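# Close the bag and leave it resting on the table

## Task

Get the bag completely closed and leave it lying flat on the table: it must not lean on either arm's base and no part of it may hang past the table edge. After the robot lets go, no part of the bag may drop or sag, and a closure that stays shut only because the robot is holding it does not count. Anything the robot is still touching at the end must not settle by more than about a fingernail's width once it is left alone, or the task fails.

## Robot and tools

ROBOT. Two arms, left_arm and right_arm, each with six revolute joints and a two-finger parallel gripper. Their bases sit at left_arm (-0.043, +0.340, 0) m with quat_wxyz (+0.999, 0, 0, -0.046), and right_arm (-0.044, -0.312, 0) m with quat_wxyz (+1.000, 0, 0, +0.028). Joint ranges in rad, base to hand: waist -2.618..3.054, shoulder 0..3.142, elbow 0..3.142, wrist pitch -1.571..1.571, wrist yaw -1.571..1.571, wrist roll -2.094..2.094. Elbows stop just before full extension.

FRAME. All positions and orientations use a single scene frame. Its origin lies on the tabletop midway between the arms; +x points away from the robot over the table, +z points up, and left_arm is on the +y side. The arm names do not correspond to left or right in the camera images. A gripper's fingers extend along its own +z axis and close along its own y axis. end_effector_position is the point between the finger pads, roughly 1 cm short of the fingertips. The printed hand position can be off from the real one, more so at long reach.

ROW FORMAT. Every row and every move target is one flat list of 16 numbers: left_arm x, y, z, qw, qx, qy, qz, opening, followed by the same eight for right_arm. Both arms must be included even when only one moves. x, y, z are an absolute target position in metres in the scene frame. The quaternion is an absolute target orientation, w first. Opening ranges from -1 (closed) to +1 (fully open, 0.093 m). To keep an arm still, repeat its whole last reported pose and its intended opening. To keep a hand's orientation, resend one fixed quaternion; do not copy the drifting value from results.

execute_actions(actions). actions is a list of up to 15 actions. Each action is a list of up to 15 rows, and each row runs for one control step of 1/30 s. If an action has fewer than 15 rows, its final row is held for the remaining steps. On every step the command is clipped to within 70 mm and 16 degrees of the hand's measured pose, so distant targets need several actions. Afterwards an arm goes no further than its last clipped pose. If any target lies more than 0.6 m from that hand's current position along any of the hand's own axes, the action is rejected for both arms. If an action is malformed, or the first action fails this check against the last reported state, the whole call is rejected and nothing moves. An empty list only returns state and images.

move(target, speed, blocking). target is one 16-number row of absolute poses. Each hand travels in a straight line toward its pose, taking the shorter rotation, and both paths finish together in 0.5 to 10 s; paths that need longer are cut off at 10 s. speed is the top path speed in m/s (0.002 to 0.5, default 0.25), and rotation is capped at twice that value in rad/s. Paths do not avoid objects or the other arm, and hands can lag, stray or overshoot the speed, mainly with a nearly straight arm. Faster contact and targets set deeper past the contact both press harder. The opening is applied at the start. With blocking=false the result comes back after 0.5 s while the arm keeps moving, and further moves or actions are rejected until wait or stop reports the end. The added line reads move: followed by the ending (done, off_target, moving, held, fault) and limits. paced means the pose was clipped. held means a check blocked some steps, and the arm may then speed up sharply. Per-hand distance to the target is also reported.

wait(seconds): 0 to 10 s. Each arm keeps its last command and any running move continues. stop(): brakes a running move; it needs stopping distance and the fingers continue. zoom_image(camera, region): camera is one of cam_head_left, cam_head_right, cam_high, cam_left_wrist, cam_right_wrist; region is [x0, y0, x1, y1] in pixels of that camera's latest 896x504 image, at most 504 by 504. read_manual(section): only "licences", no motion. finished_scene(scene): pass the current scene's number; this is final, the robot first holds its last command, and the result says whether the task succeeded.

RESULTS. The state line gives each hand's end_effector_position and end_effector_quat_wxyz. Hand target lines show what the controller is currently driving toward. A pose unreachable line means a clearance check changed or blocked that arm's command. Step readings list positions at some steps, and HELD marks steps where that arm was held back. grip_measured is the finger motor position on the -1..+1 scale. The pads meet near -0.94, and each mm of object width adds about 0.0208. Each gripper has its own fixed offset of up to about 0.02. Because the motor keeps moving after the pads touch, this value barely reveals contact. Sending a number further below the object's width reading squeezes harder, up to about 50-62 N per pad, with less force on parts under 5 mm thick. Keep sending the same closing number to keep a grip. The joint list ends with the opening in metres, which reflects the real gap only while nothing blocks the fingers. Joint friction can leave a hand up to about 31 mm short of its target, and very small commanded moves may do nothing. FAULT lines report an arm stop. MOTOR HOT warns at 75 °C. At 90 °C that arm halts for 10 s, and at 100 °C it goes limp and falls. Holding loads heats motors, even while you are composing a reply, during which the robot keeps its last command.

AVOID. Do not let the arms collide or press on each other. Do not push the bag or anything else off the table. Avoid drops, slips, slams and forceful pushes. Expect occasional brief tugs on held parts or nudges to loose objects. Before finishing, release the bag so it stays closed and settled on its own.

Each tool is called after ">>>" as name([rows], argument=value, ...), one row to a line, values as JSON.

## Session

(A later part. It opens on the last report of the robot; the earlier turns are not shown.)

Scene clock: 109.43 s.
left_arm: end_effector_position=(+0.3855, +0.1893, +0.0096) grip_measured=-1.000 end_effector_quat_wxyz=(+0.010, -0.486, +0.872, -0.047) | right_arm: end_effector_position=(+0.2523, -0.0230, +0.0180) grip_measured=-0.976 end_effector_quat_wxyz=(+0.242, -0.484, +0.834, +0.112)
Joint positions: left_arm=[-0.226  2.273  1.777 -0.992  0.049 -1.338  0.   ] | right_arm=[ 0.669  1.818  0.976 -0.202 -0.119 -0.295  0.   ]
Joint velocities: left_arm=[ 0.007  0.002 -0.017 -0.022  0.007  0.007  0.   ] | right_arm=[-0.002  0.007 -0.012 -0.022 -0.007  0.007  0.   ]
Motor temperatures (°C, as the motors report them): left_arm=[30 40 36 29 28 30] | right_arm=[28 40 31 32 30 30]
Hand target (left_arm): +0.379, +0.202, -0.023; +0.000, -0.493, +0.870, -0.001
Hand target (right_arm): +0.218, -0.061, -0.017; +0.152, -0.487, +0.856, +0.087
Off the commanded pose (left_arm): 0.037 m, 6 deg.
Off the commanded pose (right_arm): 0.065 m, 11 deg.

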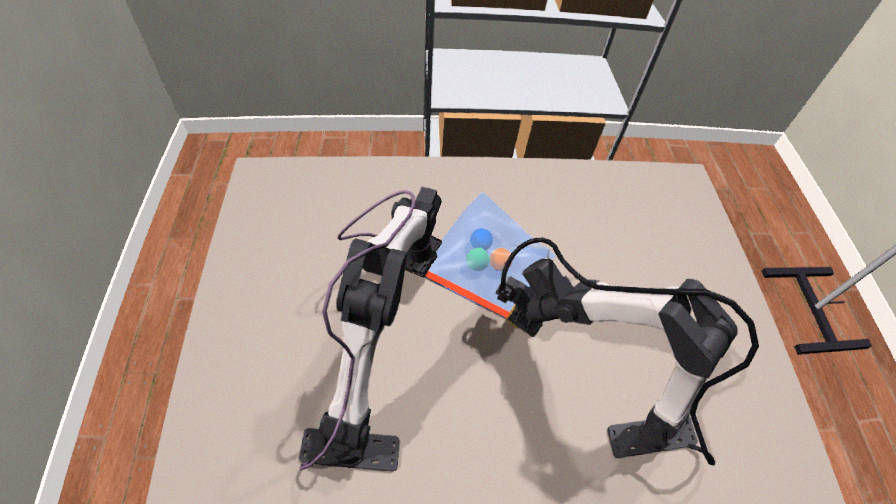

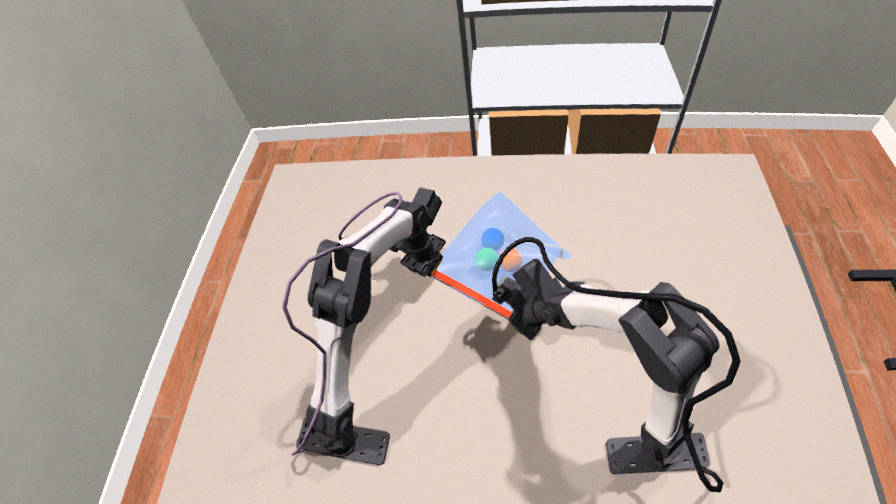

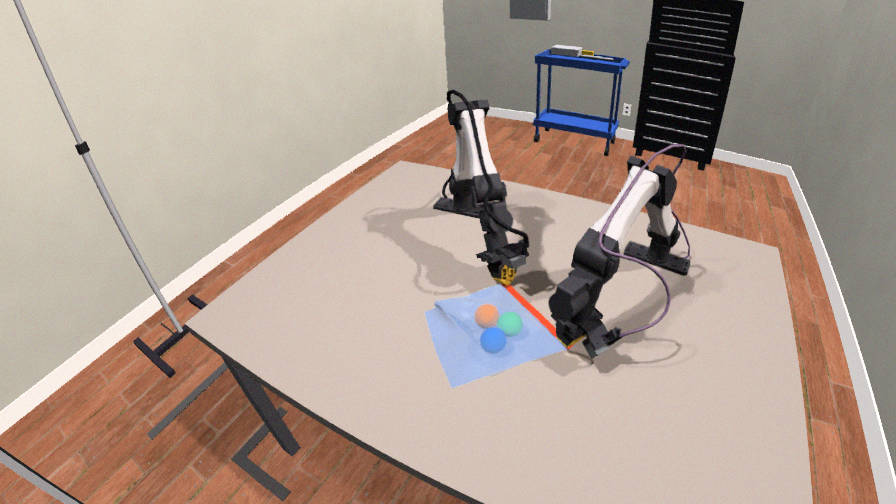

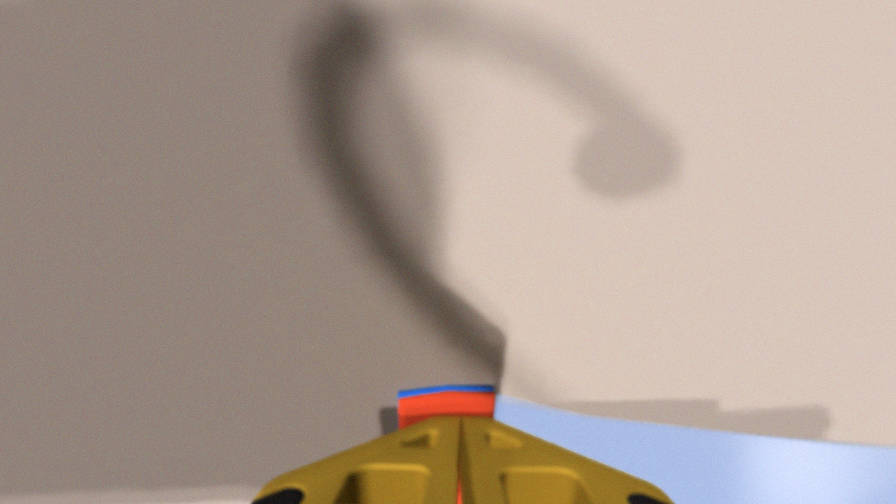

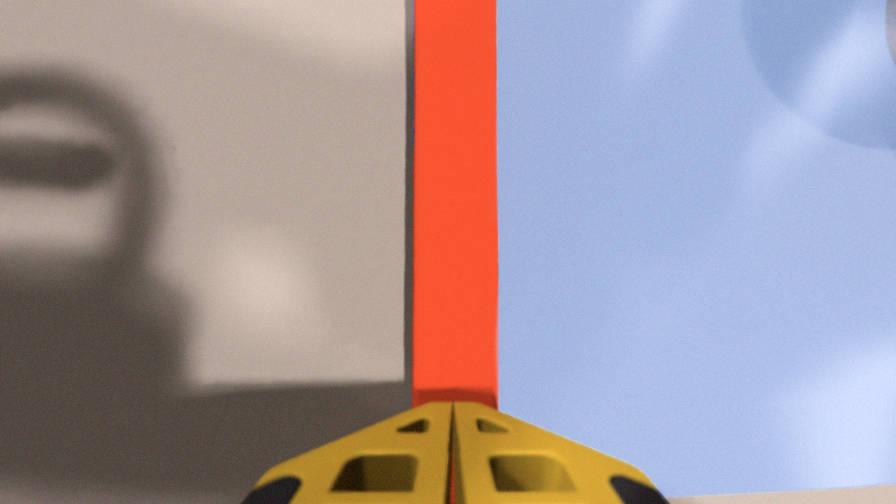

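>>> execute_actions([
  [[0.381,0.2018,-0.025,0,-0.494,0.8695,0,-1,0.2159,-0.0640,-0.02,0.151,-0.487,0.8563,0.0858,-1],[0.381,0.2018,-0.025,0,-0.494,0.8695,0,-1,0.2151,-0.0654,-0.02,0.151,-0.487,0.8563,0.0858,-1],[0.381,0.2018,-0.025,0,-0.494,0.8695,0,-1,0.2143,-0.0668,-0.02,0.151,-0.487,0.8563,0.0858,-1],[0.381,0.2018,-0.025,0,-0.494,0.8695,0,-1,0.2135,-0.0682,-0.02,0.151,-0.487,0.8563,0.0858,-1],[0.381,0.2018,-0.025,0,-0.494,0.8695,0,-1,0.2127,-0.0696,-0.02,0.151,-0.487,0.8563,0.0858,-1],[0.381,0.2018,-0.025,0,-0.494,0.8695,0,-1,0.2119,-0.0710,-0.02,0.151,-0.487,0.8563,0.0858,-1],[0.381,0.2018,-0.025,0,-0.494,0.8695,0,-1,0.2111,-0.0724,-0.02,0.151,-0.487,0.8563,0.0858,-1],[0.381,0.2018,-0.025,0,-0.494,0.8695,0,-1,0.2103,-0.0738,-0.02,0.151,-0.487,0.8563,0.0858,-1]],
])

Scene clock: 111.67 s.
left_arm: end_effector_position=(+0.3855, +0.1893, +0.0096) grip_measured=-1.000 end_effector_quat_wxyz=(+0.010, -0.486, +0.872, -0.047) | right_arm: end_effector_position=(+0.2443, -0.0366, +0.0146) grip_measured=-0.976 end_effector_quat_wxyz=(+0.235, -0.484, +0.835, +0.111)
Joint positions: left_arm=[-0.226  2.273  1.777 -0.992  0.049 -1.338  0.   ] | right_arm=[ 0.653  1.782  0.92  -0.197 -0.127 -0.308  0.   ]
Joint velocities: left_arm=[ 0.007 -0.007 -0.007 -0.022  0.007  0.007  0.   ] | right_arm=[-0.022 -0.007  0.002  0.007  0.007 -0.037  0.   ]
Motor temperatures (°C, as the motors report them): left_arm=[30 40 36 29 28 30] | right_arm=[28 41 31 32 30 30]
Hand target (left_arm): +0.379, +0.202, -0.023; +0.000, -0.493, +0.870, -0.001
Hand target (right_arm): +0.212, -0.072, -0.018; +0.152, -0.487, +0.856, +0.087
Off the commanded pose (left_arm): 0.037 m, 6 deg.
Off the commanded pose (right_arm): 0.061 m, 10 deg.
Step readings (end_effector_position):
0: left_arm (+0.3855, +0.1893, +0.0096) | right_arm (+0.2523, -0.0230, +0.0180)
1: left_arm (+0.3855, +0.1893, +0.0096) | right_arm (+0.2523, -0.0230, +0.0180)
2: left_arm (+0.3855, +0.1893, +0.0096) | right_arm (+0.2523, -0.0229, +0.0180)
4: left_arm (+0.3855, +0.1893, +0.0096) | right_arm (+0.2516, -0.0242, +0.0180)
8: left_arm (+0.3855, +0.1893, +0.0096) | right_arm (+0.2480, -0.0305, +0.0176)
15: end_effector_position above

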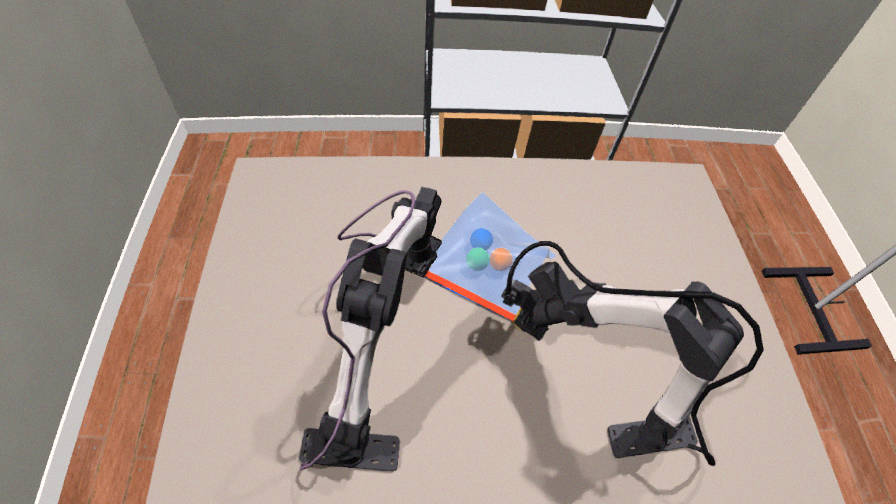

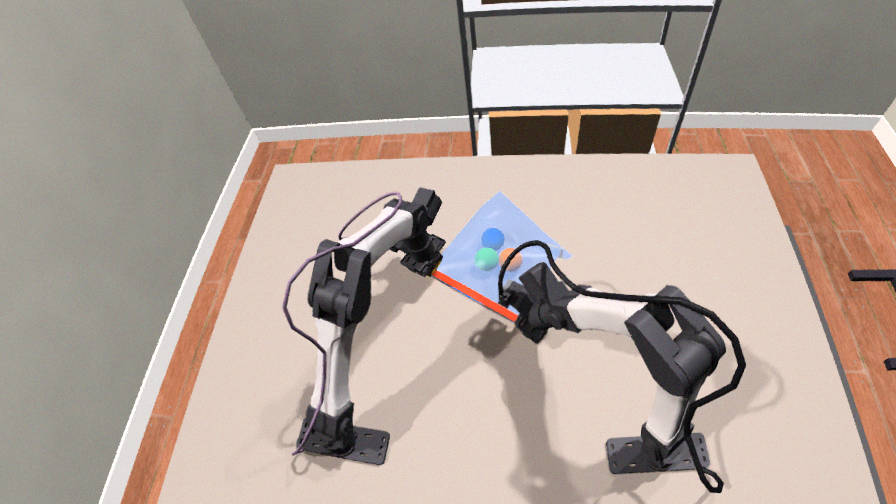

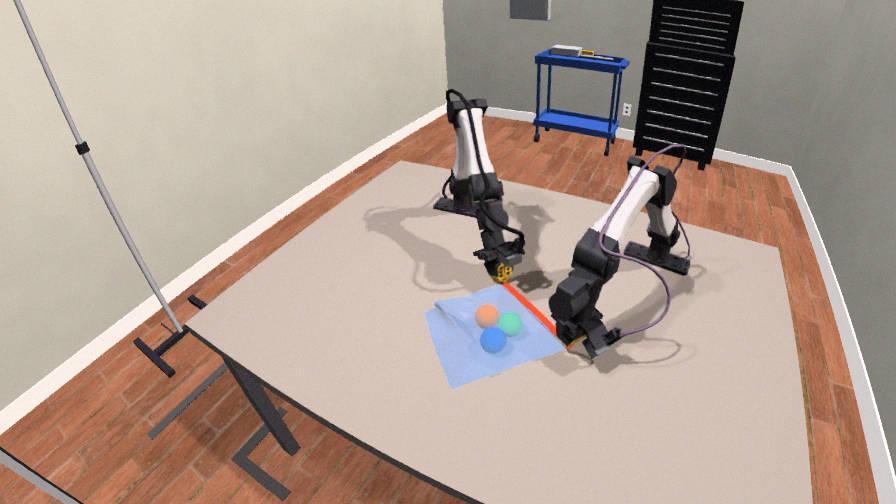

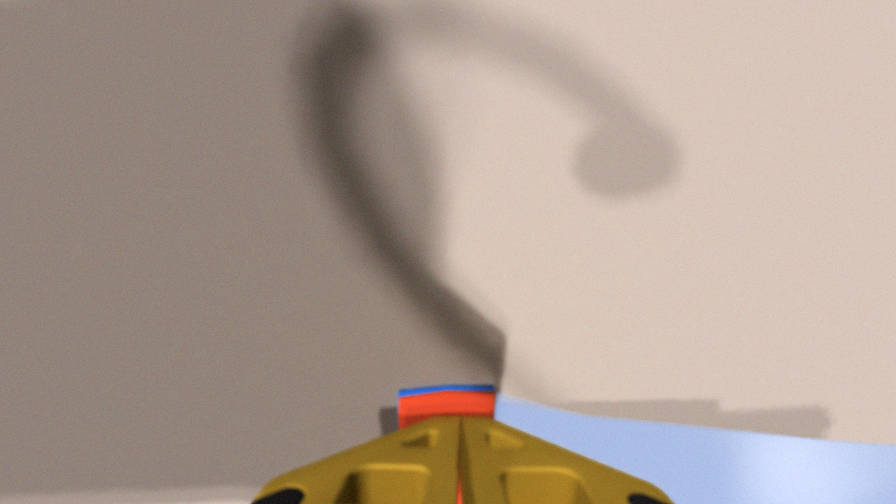

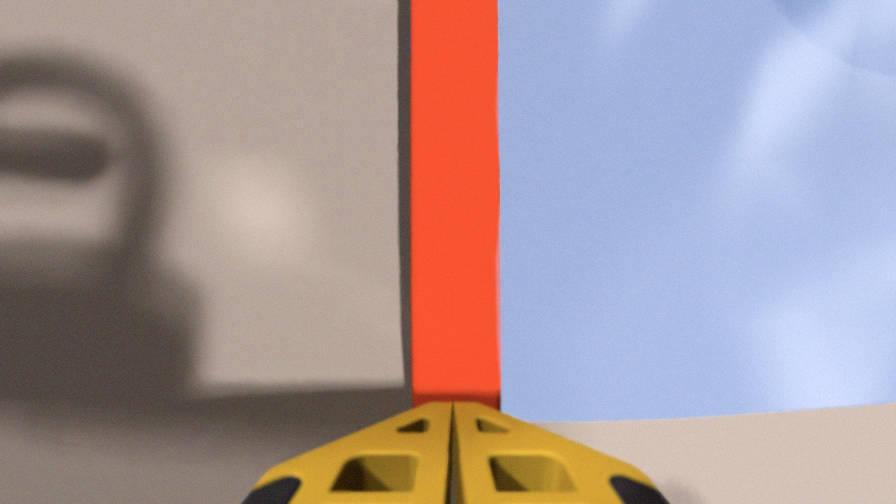

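>>> move(target=[0.3855,0.1893,0.09,0,-0.494,0.8695,0,-1,0.235,-0.055,0.09,0.151,-0.487,0.8563,0.0858,-1], speed=0.15)

Scene clock: 120.67 s.
left_arm: end_effector_position=(+0.3864, +0.1902, +0.0927) grip_measured=-1.000 end_effector_quat_wxyz=(-0.001, -0.493, +0.870, -0.009) | right_arm: end_effector_position=(+0.2285, -0.0543, +0.0793) grip_measured=-0.976 end_effector_quat_wxyz=(+0.139, -0.488, +0.857, +0.090)
Joint positions: left_arm=[-0.237  2.33   2.209 -1.438  0.013 -1.362  0.   ] | right_arm=[ 0.646  1.715  1.21  -0.757 -0.125 -0.314  0.   ]
Joint velocities: left_arm=[-0.007 -0.002 -0.007 -0.037  0.007  0.022  0.   ] | right_arm=[-0.022 -0.007 -0.007 -0.022 -0.007  0.007  0.   ]
Motor temperatures (°C, as the motors report them): left_arm=[30 40 37 29 28 30] | right_arm=[28 41 31 31 30 30]
Hand target (left_arm): +0.387, +0.189, +0.090; +0.000, -0.493, +0.870, -0.001
Hand target (right_arm): +0.235, -0.055, +0.089; +0.151, -0.486, +0.856, +0.086
Off the commanded pose (left_arm): 0.003 m, 1 deg.
Off the commanded pose (right_arm): 0.012 m, 1 deg.
move: off_target (right_arm)

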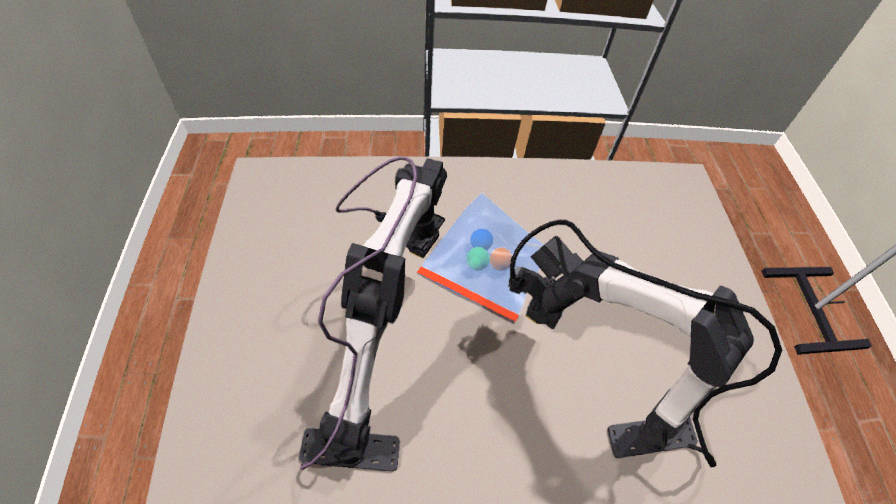

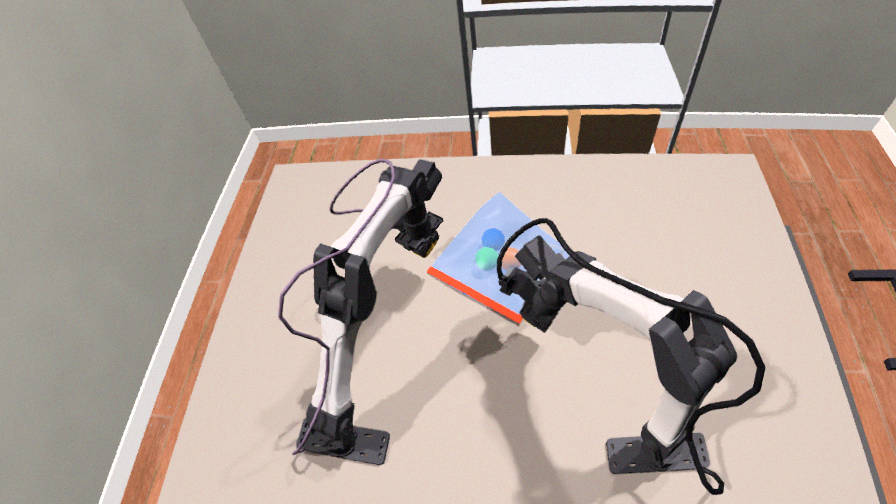

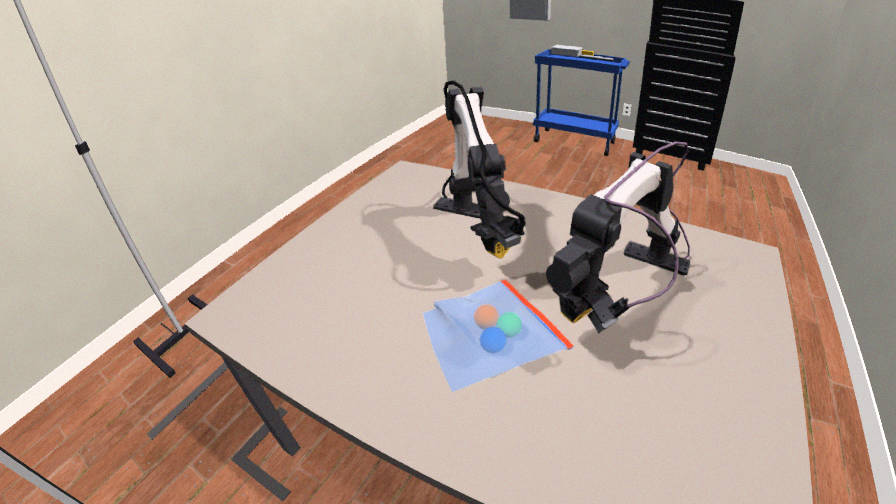

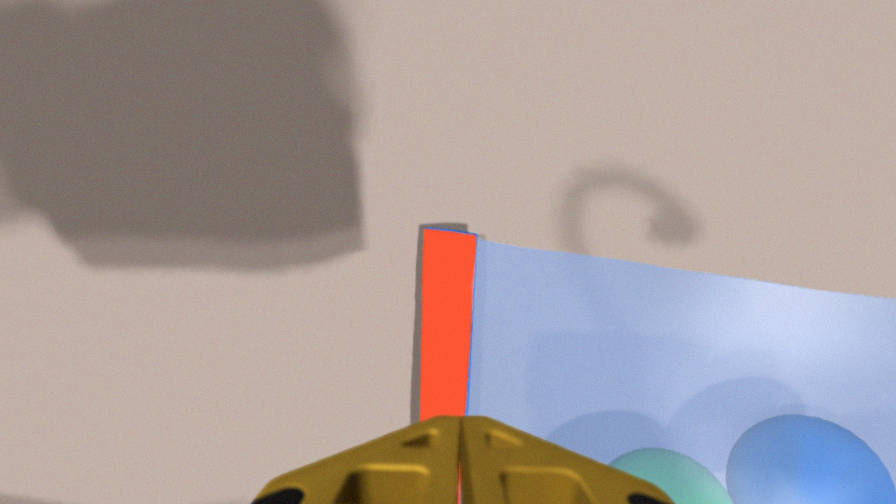

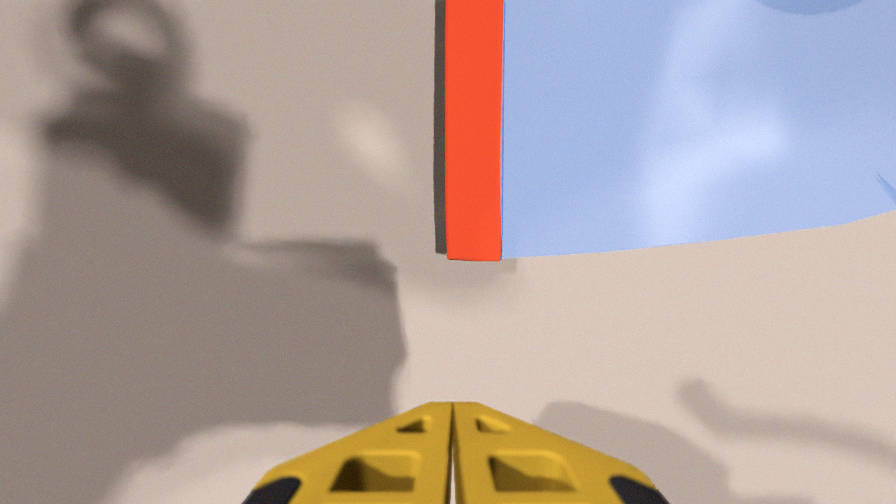

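>>> zoom_image(camera="cam_head_left", region=[400, 230, 560, 340])

>>> zoom_image(camera="cam_high", region=[440, 260, 600, 370])

Region (400, 230, 560, 340) of cam_head_left's 896x504 image, scaled by 3.150, with more detail than that image has; it fills the top 346 rows of this view, and the rest is white.

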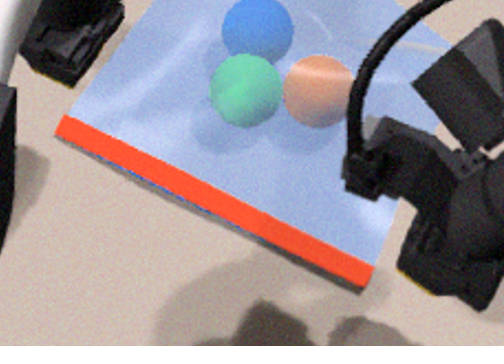

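Region (440, 260, 600, 370) of cam_high's 896x504 image, scaled by 3.150, with more detail than that image has; it fills the top 346 rows of this view, and the rest is white.

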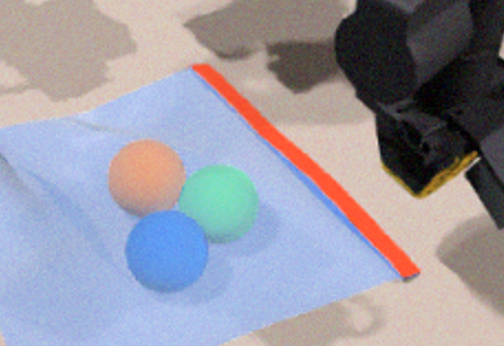

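>>> zoom_image(camera="cam_high", region=[500, 280, 580, 355])

>>> zoom_image(camera="cam_head_right", region=[420, 255, 530, 330])

Region (500, 280, 580, 355) of cam_high's 896x504 image, scaled by 6.300, with more detail than that image has; it fills the top 472 rows of this view, and the rest is white.

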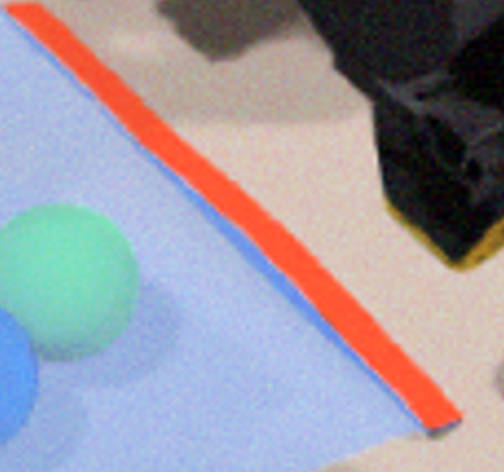

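Region (420, 255, 530, 330) of cam_head_right's 896x504 image, scaled by 4.582, with more detail than that image has; it fills the top 344 rows of this view, and the rest is white.

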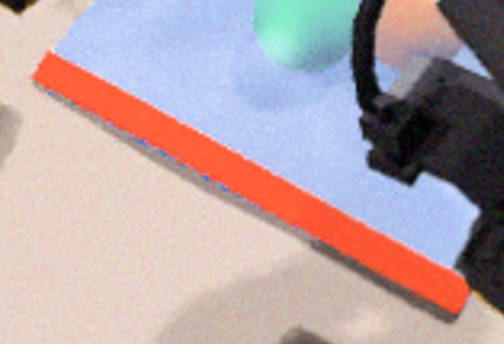

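>>> move(target=[0.296,0.0451,0.06,0,-0.494,0.8695,0,-1,0.2555,-0.0185,0.05,0.0687,0.2563,0.9315,0.2499,-1], speed=0.3)

Scene clock: 130.20 s.
left_arm: end_effector_position=(+0.2993, +0.0443, +0.0754) grip_measured=-1.000 end_effector_quat_wxyz=(+0.005, -0.492, +0.871, -0.017) | right_arm: end_effector_position=(+0.2616, -0.0152, +0.0682) grip_measured=-0.976 end_effector_quat_wxyz=(+0.077, +0.251, +0.927, +0.266)
Joint positions: left_arm=[-0.618  2.28   2.054 -1.311  0.002 -1.739  0.   ] | right_arm=[ 0.649  1.761  1.12  -0.39  -0.168  1.281  0.   ]
Joint velocities: left_arm=[-0.022  0.012  0.012  0.007  0.007  0.007  0.   ] | right_arm=[ 0.002  0.012 -0.002 -0.007  0.022  0.022  0.   ]
Motor temperatures (°C, as the motors report them): left_arm=[30 43 38 29 27 30] | right_arm=[28 42 32 32 30 30]
Hand target (left_arm): +0.297, +0.047, +0.060; +0.005, -0.494, +0.870, +0.000
Hand target (right_arm): +0.255, -0.019, +0.051; +0.069, +0.255, +0.932, +0.249
Off the commanded pose (left_arm): 0.016 m, 2 deg.
Off the commanded pose (right_arm): 0.019 m, 2 deg.
move: off_target (left_arm, right_arm)

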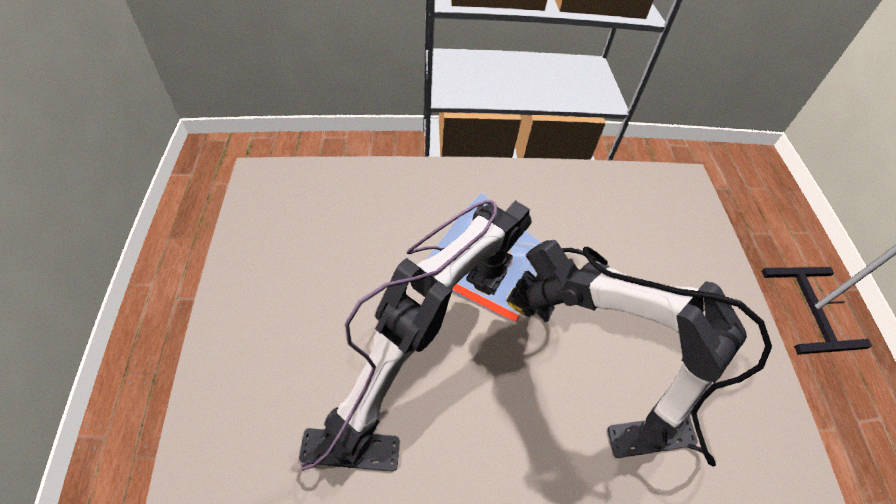

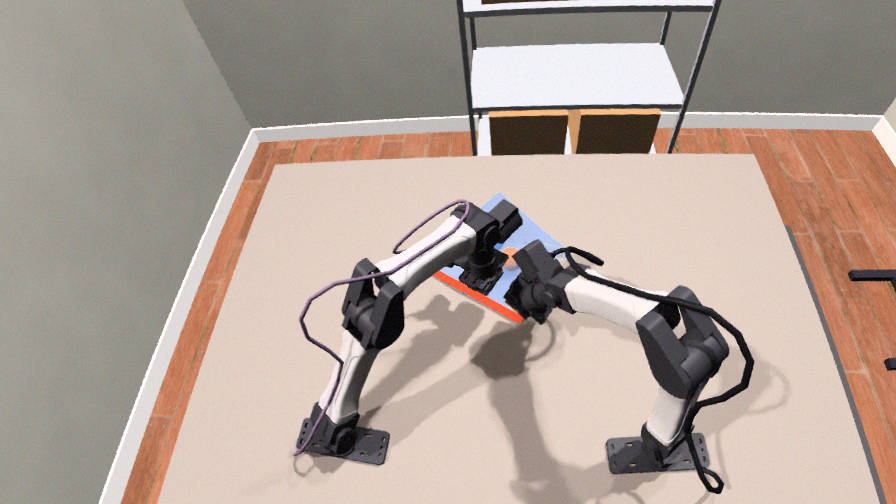

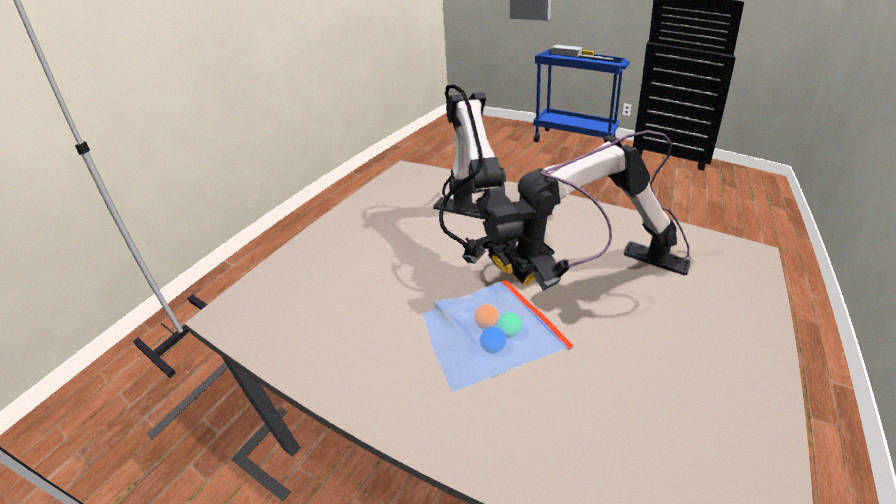

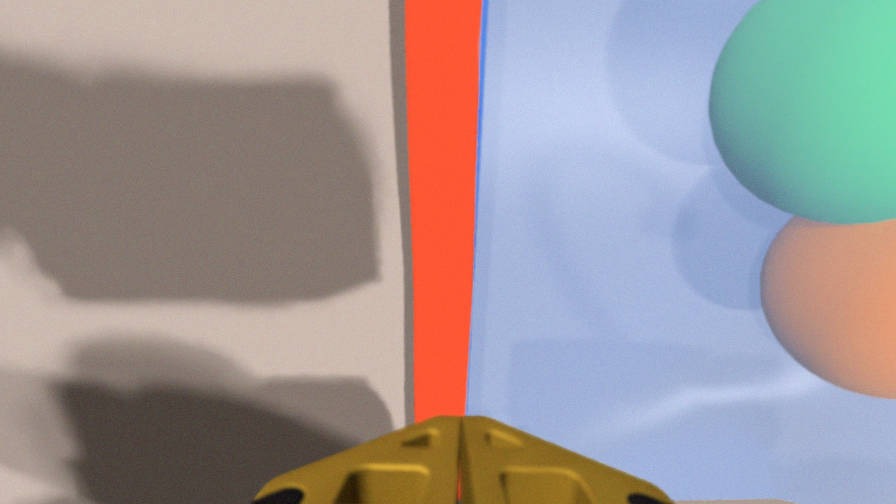

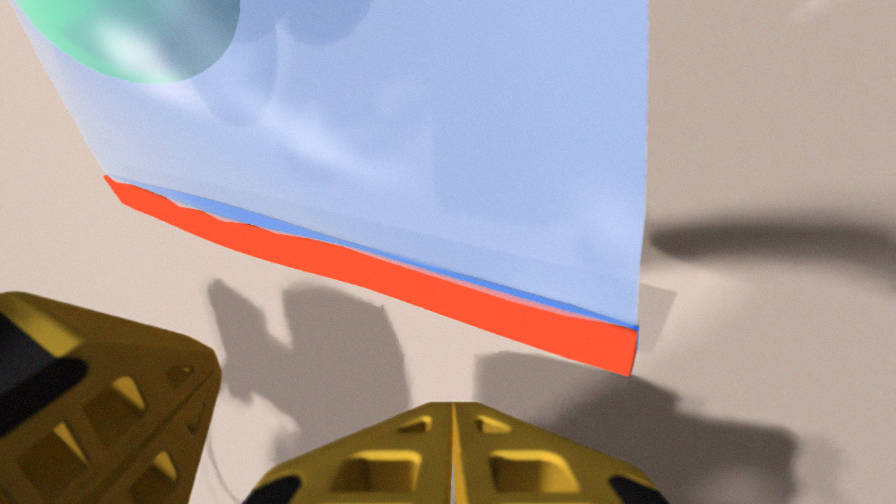

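>>> zoom_image(camera="cam_right_wrist", region=[90, 150, 660, 390])

Region (90, 150, 660, 390) is 570x240 pixels. A region can be at most 504 by 504 pixels.

>>> zoom_image(camera="cam_right_wrist", region=[90, 160, 400, 310])

>>> zoom_image(camera="cam_right_wrist", region=[350, 230, 660, 390])

Region (90, 160, 400, 310) of cam_right_wrist's 896x504 image, scaled by 1.626, with more detail than that image has; it fills the top 244 rows of this view, and the rest is white.

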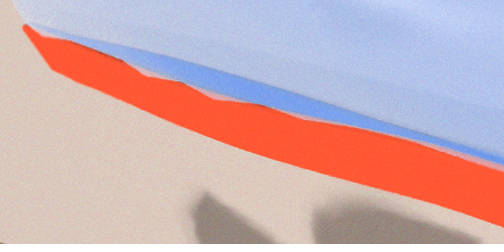

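Region (350, 230, 660, 390) of cam_right_wrist's 896x504 image, scaled by 1.626, with more detail than that image has; it fills the top 260 rows of this view, and the rest is white.

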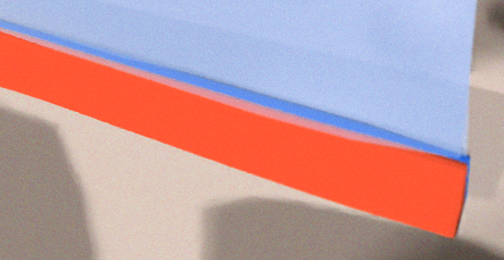

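>>> execute_actions([
  [[0.2954,0.0454,0.058,0,-0.494,0.8695,0,-1,0.2551,-0.0186,0.047,0.0687,0.2563,0.9315,0.2499,-1],[0.2948,0.0458,0.055,0,-0.494,0.8695,0,-1,0.2547,-0.0188,0.043,0.0687,0.2563,0.9315,0.2499,-1],[0.2942,0.0461,0.053,0,-0.494,0.8695,0,-1,0.2543,-0.0189,0.040,0.0687,0.2563,0.9315,0.2499,-1],[0.2936,0.0465,0.051,0,-0.494,0.8695,0,-1,0.2539,-0.0191,0.037,0.0687,0.2563,0.9315,0.2499,-1],[0.2930,0.0468,0.048,0,-0.494,0.8695,0,-1,0.2535,-0.0192,0.033,0.0687,0.2563,0.9315,0.2499,-1],[0.2924,0.0472,0.046,0,-0.494,0.8695,0,-1,0.2531,-0.0194,0.030,0.0687,0.2563,0.9315,0.2499,-1],[0.2918,0.0475,0.044,0,-0.494,0.8695,0,-1,0.2527,-0.0195,0.027,0.0687,0.2563,0.9315,0.2499,-1],[0.2912,0.0479,0.041,0,-0.494,0.8695,0,-1,0.2523,-0.0197,0.023,0.0687,0.2563,0.9315,0.2499,-1],[0.2906,0.0482,0.039,0,-0.494,0.8695,0,-1,0.2519,-0.0198,0.020,0.0687,0.2563,0.9315,0.2499,-1],[0.2900,0.0486,0.037,0,-0.494,0.8695,0,-1,0.2515,-0.0200,0.017,0.0687,0.2563,0.9315,0.2499,-1],[0.2894,0.0489,0.034,0,-0.494,0.8695,0,-1,0.2511,-0.0201,0.013,0.0687,0.2563,0.9315,0.2499,-1],[0.2888,0.0493,0.032,0,-0.494,0.8695,0,-1,0.2507,-0.0203,0.010,0.0687,0.2563,0.9315,0.2499,-1],[0.2882,0.0496,0.030,0,-0.494,0.8695,0,-1,0.2503,-0.0204,0.007,0.0687,0.2563,0.9315,0.2499,-1],[0.2878,0.0500,0.027,0,-0.494,0.8695,0,-1,0.2500,-0.0205,0.005,0.0687,0.2563,0.9315,0.2499,-1],[0.2874,0.0502,0.025,0,-0.494,0.8695,0,-1,0.2498,-0.0206,0.004,0.0687,0.2563,0.9315,0.2499,-1]],
  [[0.2874,0.0502,0.025,0,-0.494,0.8695,0,-1,0.2498,-0.0206,0.004,0.0687,0.2563,0.9315,0.2499,-1]],
])

Scene clock: 136.07 s.
left_arm: end_effector_position=(+0.2932, +0.0495, +0.0316) grip_measured=-1.000 end_effector_quat_wxyz=(+0.002, -0.494, +0.869, -0.007) | right_arm: end_effector_position=(+0.2583, -0.0157, +0.0223) grip_measured=-0.976 end_effector_quat_wxyz=(+0.077, +0.253, +0.926, +0.268)
Joint positions: left_arm=[-0.618  2.28   1.881 -1.157  0.002 -1.745  0.   ] | right_arm=[ 0.653  1.836  1.005 -0.197 -0.166  1.289  0.   ]
Joint velocities: left_arm=[-0.002  0.002 -0.012 -0.007 -0.066 -0.051  0.   ] | right_arm=[-0.002  0.012 -0.007  0.007  0.037 -0.037  0.   ]
Motor temperatures (°C, as the motors report them): left_arm=[30 44 37 29 27 30] | right_arm=[28 42 32 33 30 30]
Hand target (left_arm): +0.287, +0.050, +0.025; +0.000, -0.494, +0.869, +0.000
Hand target (right_arm): +0.249, -0.021, +0.005; +0.069, +0.256, +0.931, +0.250
Off the commanded pose (left_arm): 0.009 m, 1 deg.
Off the commanded pose (right_arm): 0.021 m, 2 deg.
Step readings (end_effector_position; steps 1 to 15: 1st action; 16 to 30: 2nd action):
0: left_arm (+0.2993, +0.0443, +0.0754) | right_arm (+0.2617, -0.0152, +0.0683)
1: left_arm (+0.2994, +0.0442, +0.0754) | right_arm (+0.2620, -0.0150, +0.0685)
2: left_arm (+0.2995, +0.0441, +0.0747) | right_arm (+0.2622, -0.0148, +0.0680)
4: left_arm (+0.2995, +0.0441, +0.0713) | right_arm (+0.2619, -0.0150, +0.0649)
8: left_arm (+0.2948, +0.0482, +0.0573) | right_arm (+0.2578, -0.0185, +0.0477)
15: left_arm (+0.2889, +0.0533, +0.0358) | right_arm (+0.2524, -0.0231, +0.0181)
16: left_arm (+0.2885, +0.0536, +0.0338) | right_arm (+0.2534, -0.0222, +0.0177)
17: left_arm (+0.2883, +0.0537, +0.0324) | right_arm (+0.2548, -0.0206, +0.0189)
19: left_arm (+0.2892, +0.0530, +0.0316) | right_arm (+0.2562, -0.0185, +0.0203)
23: left_arm (+0.2919, +0.0507, +0.0316) | right_arm (+0.2574, -0.0164, +0.0217)
30: end_effector_position above

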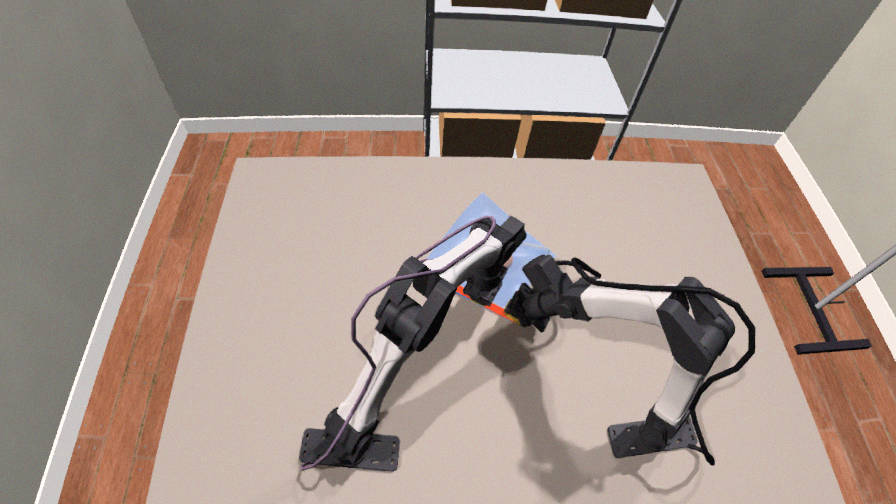

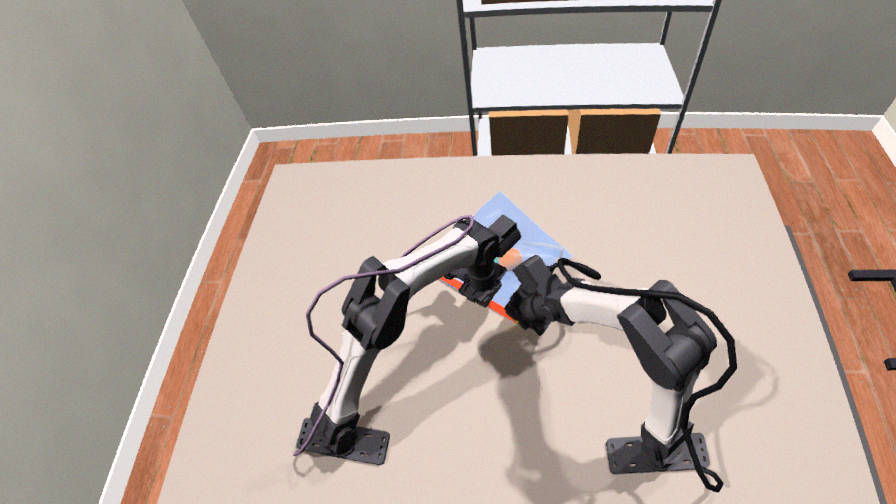

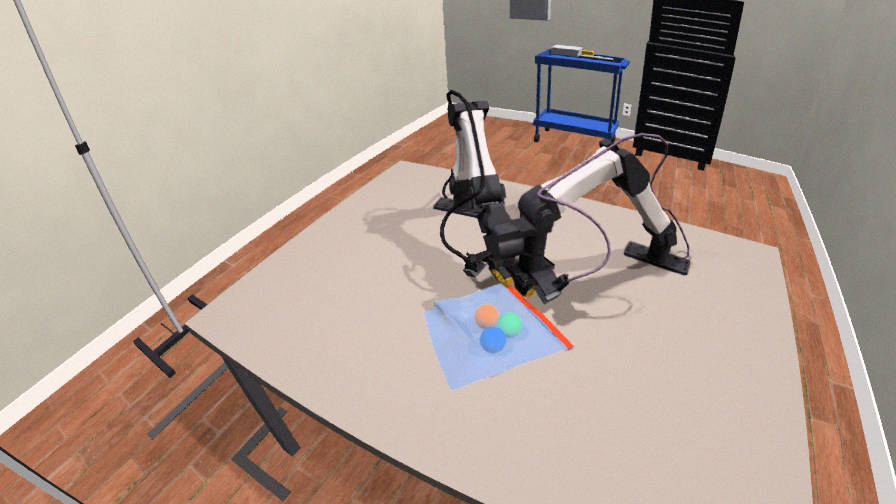

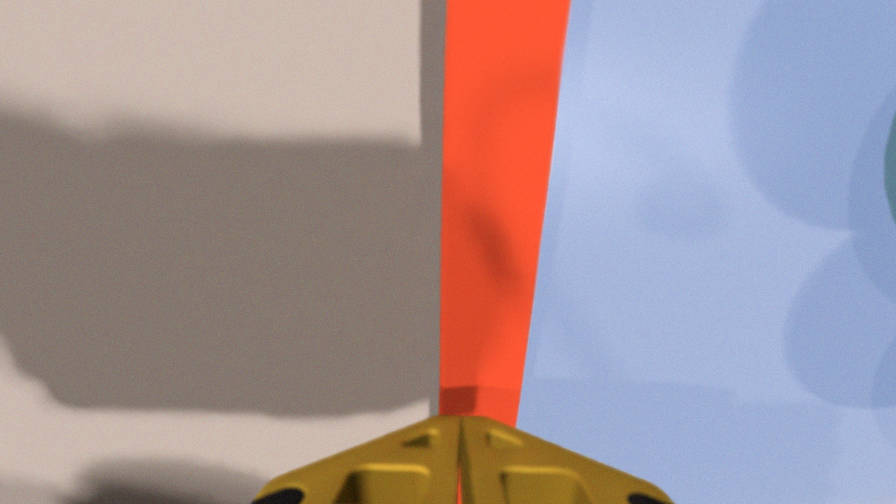

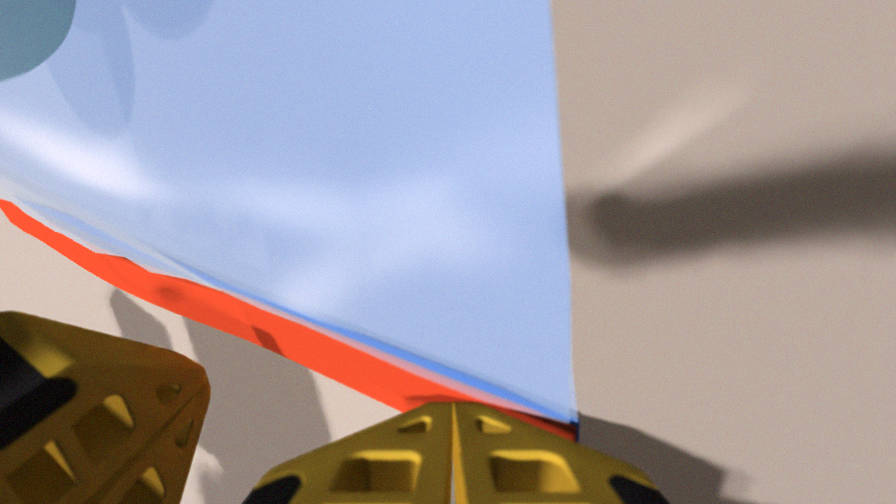

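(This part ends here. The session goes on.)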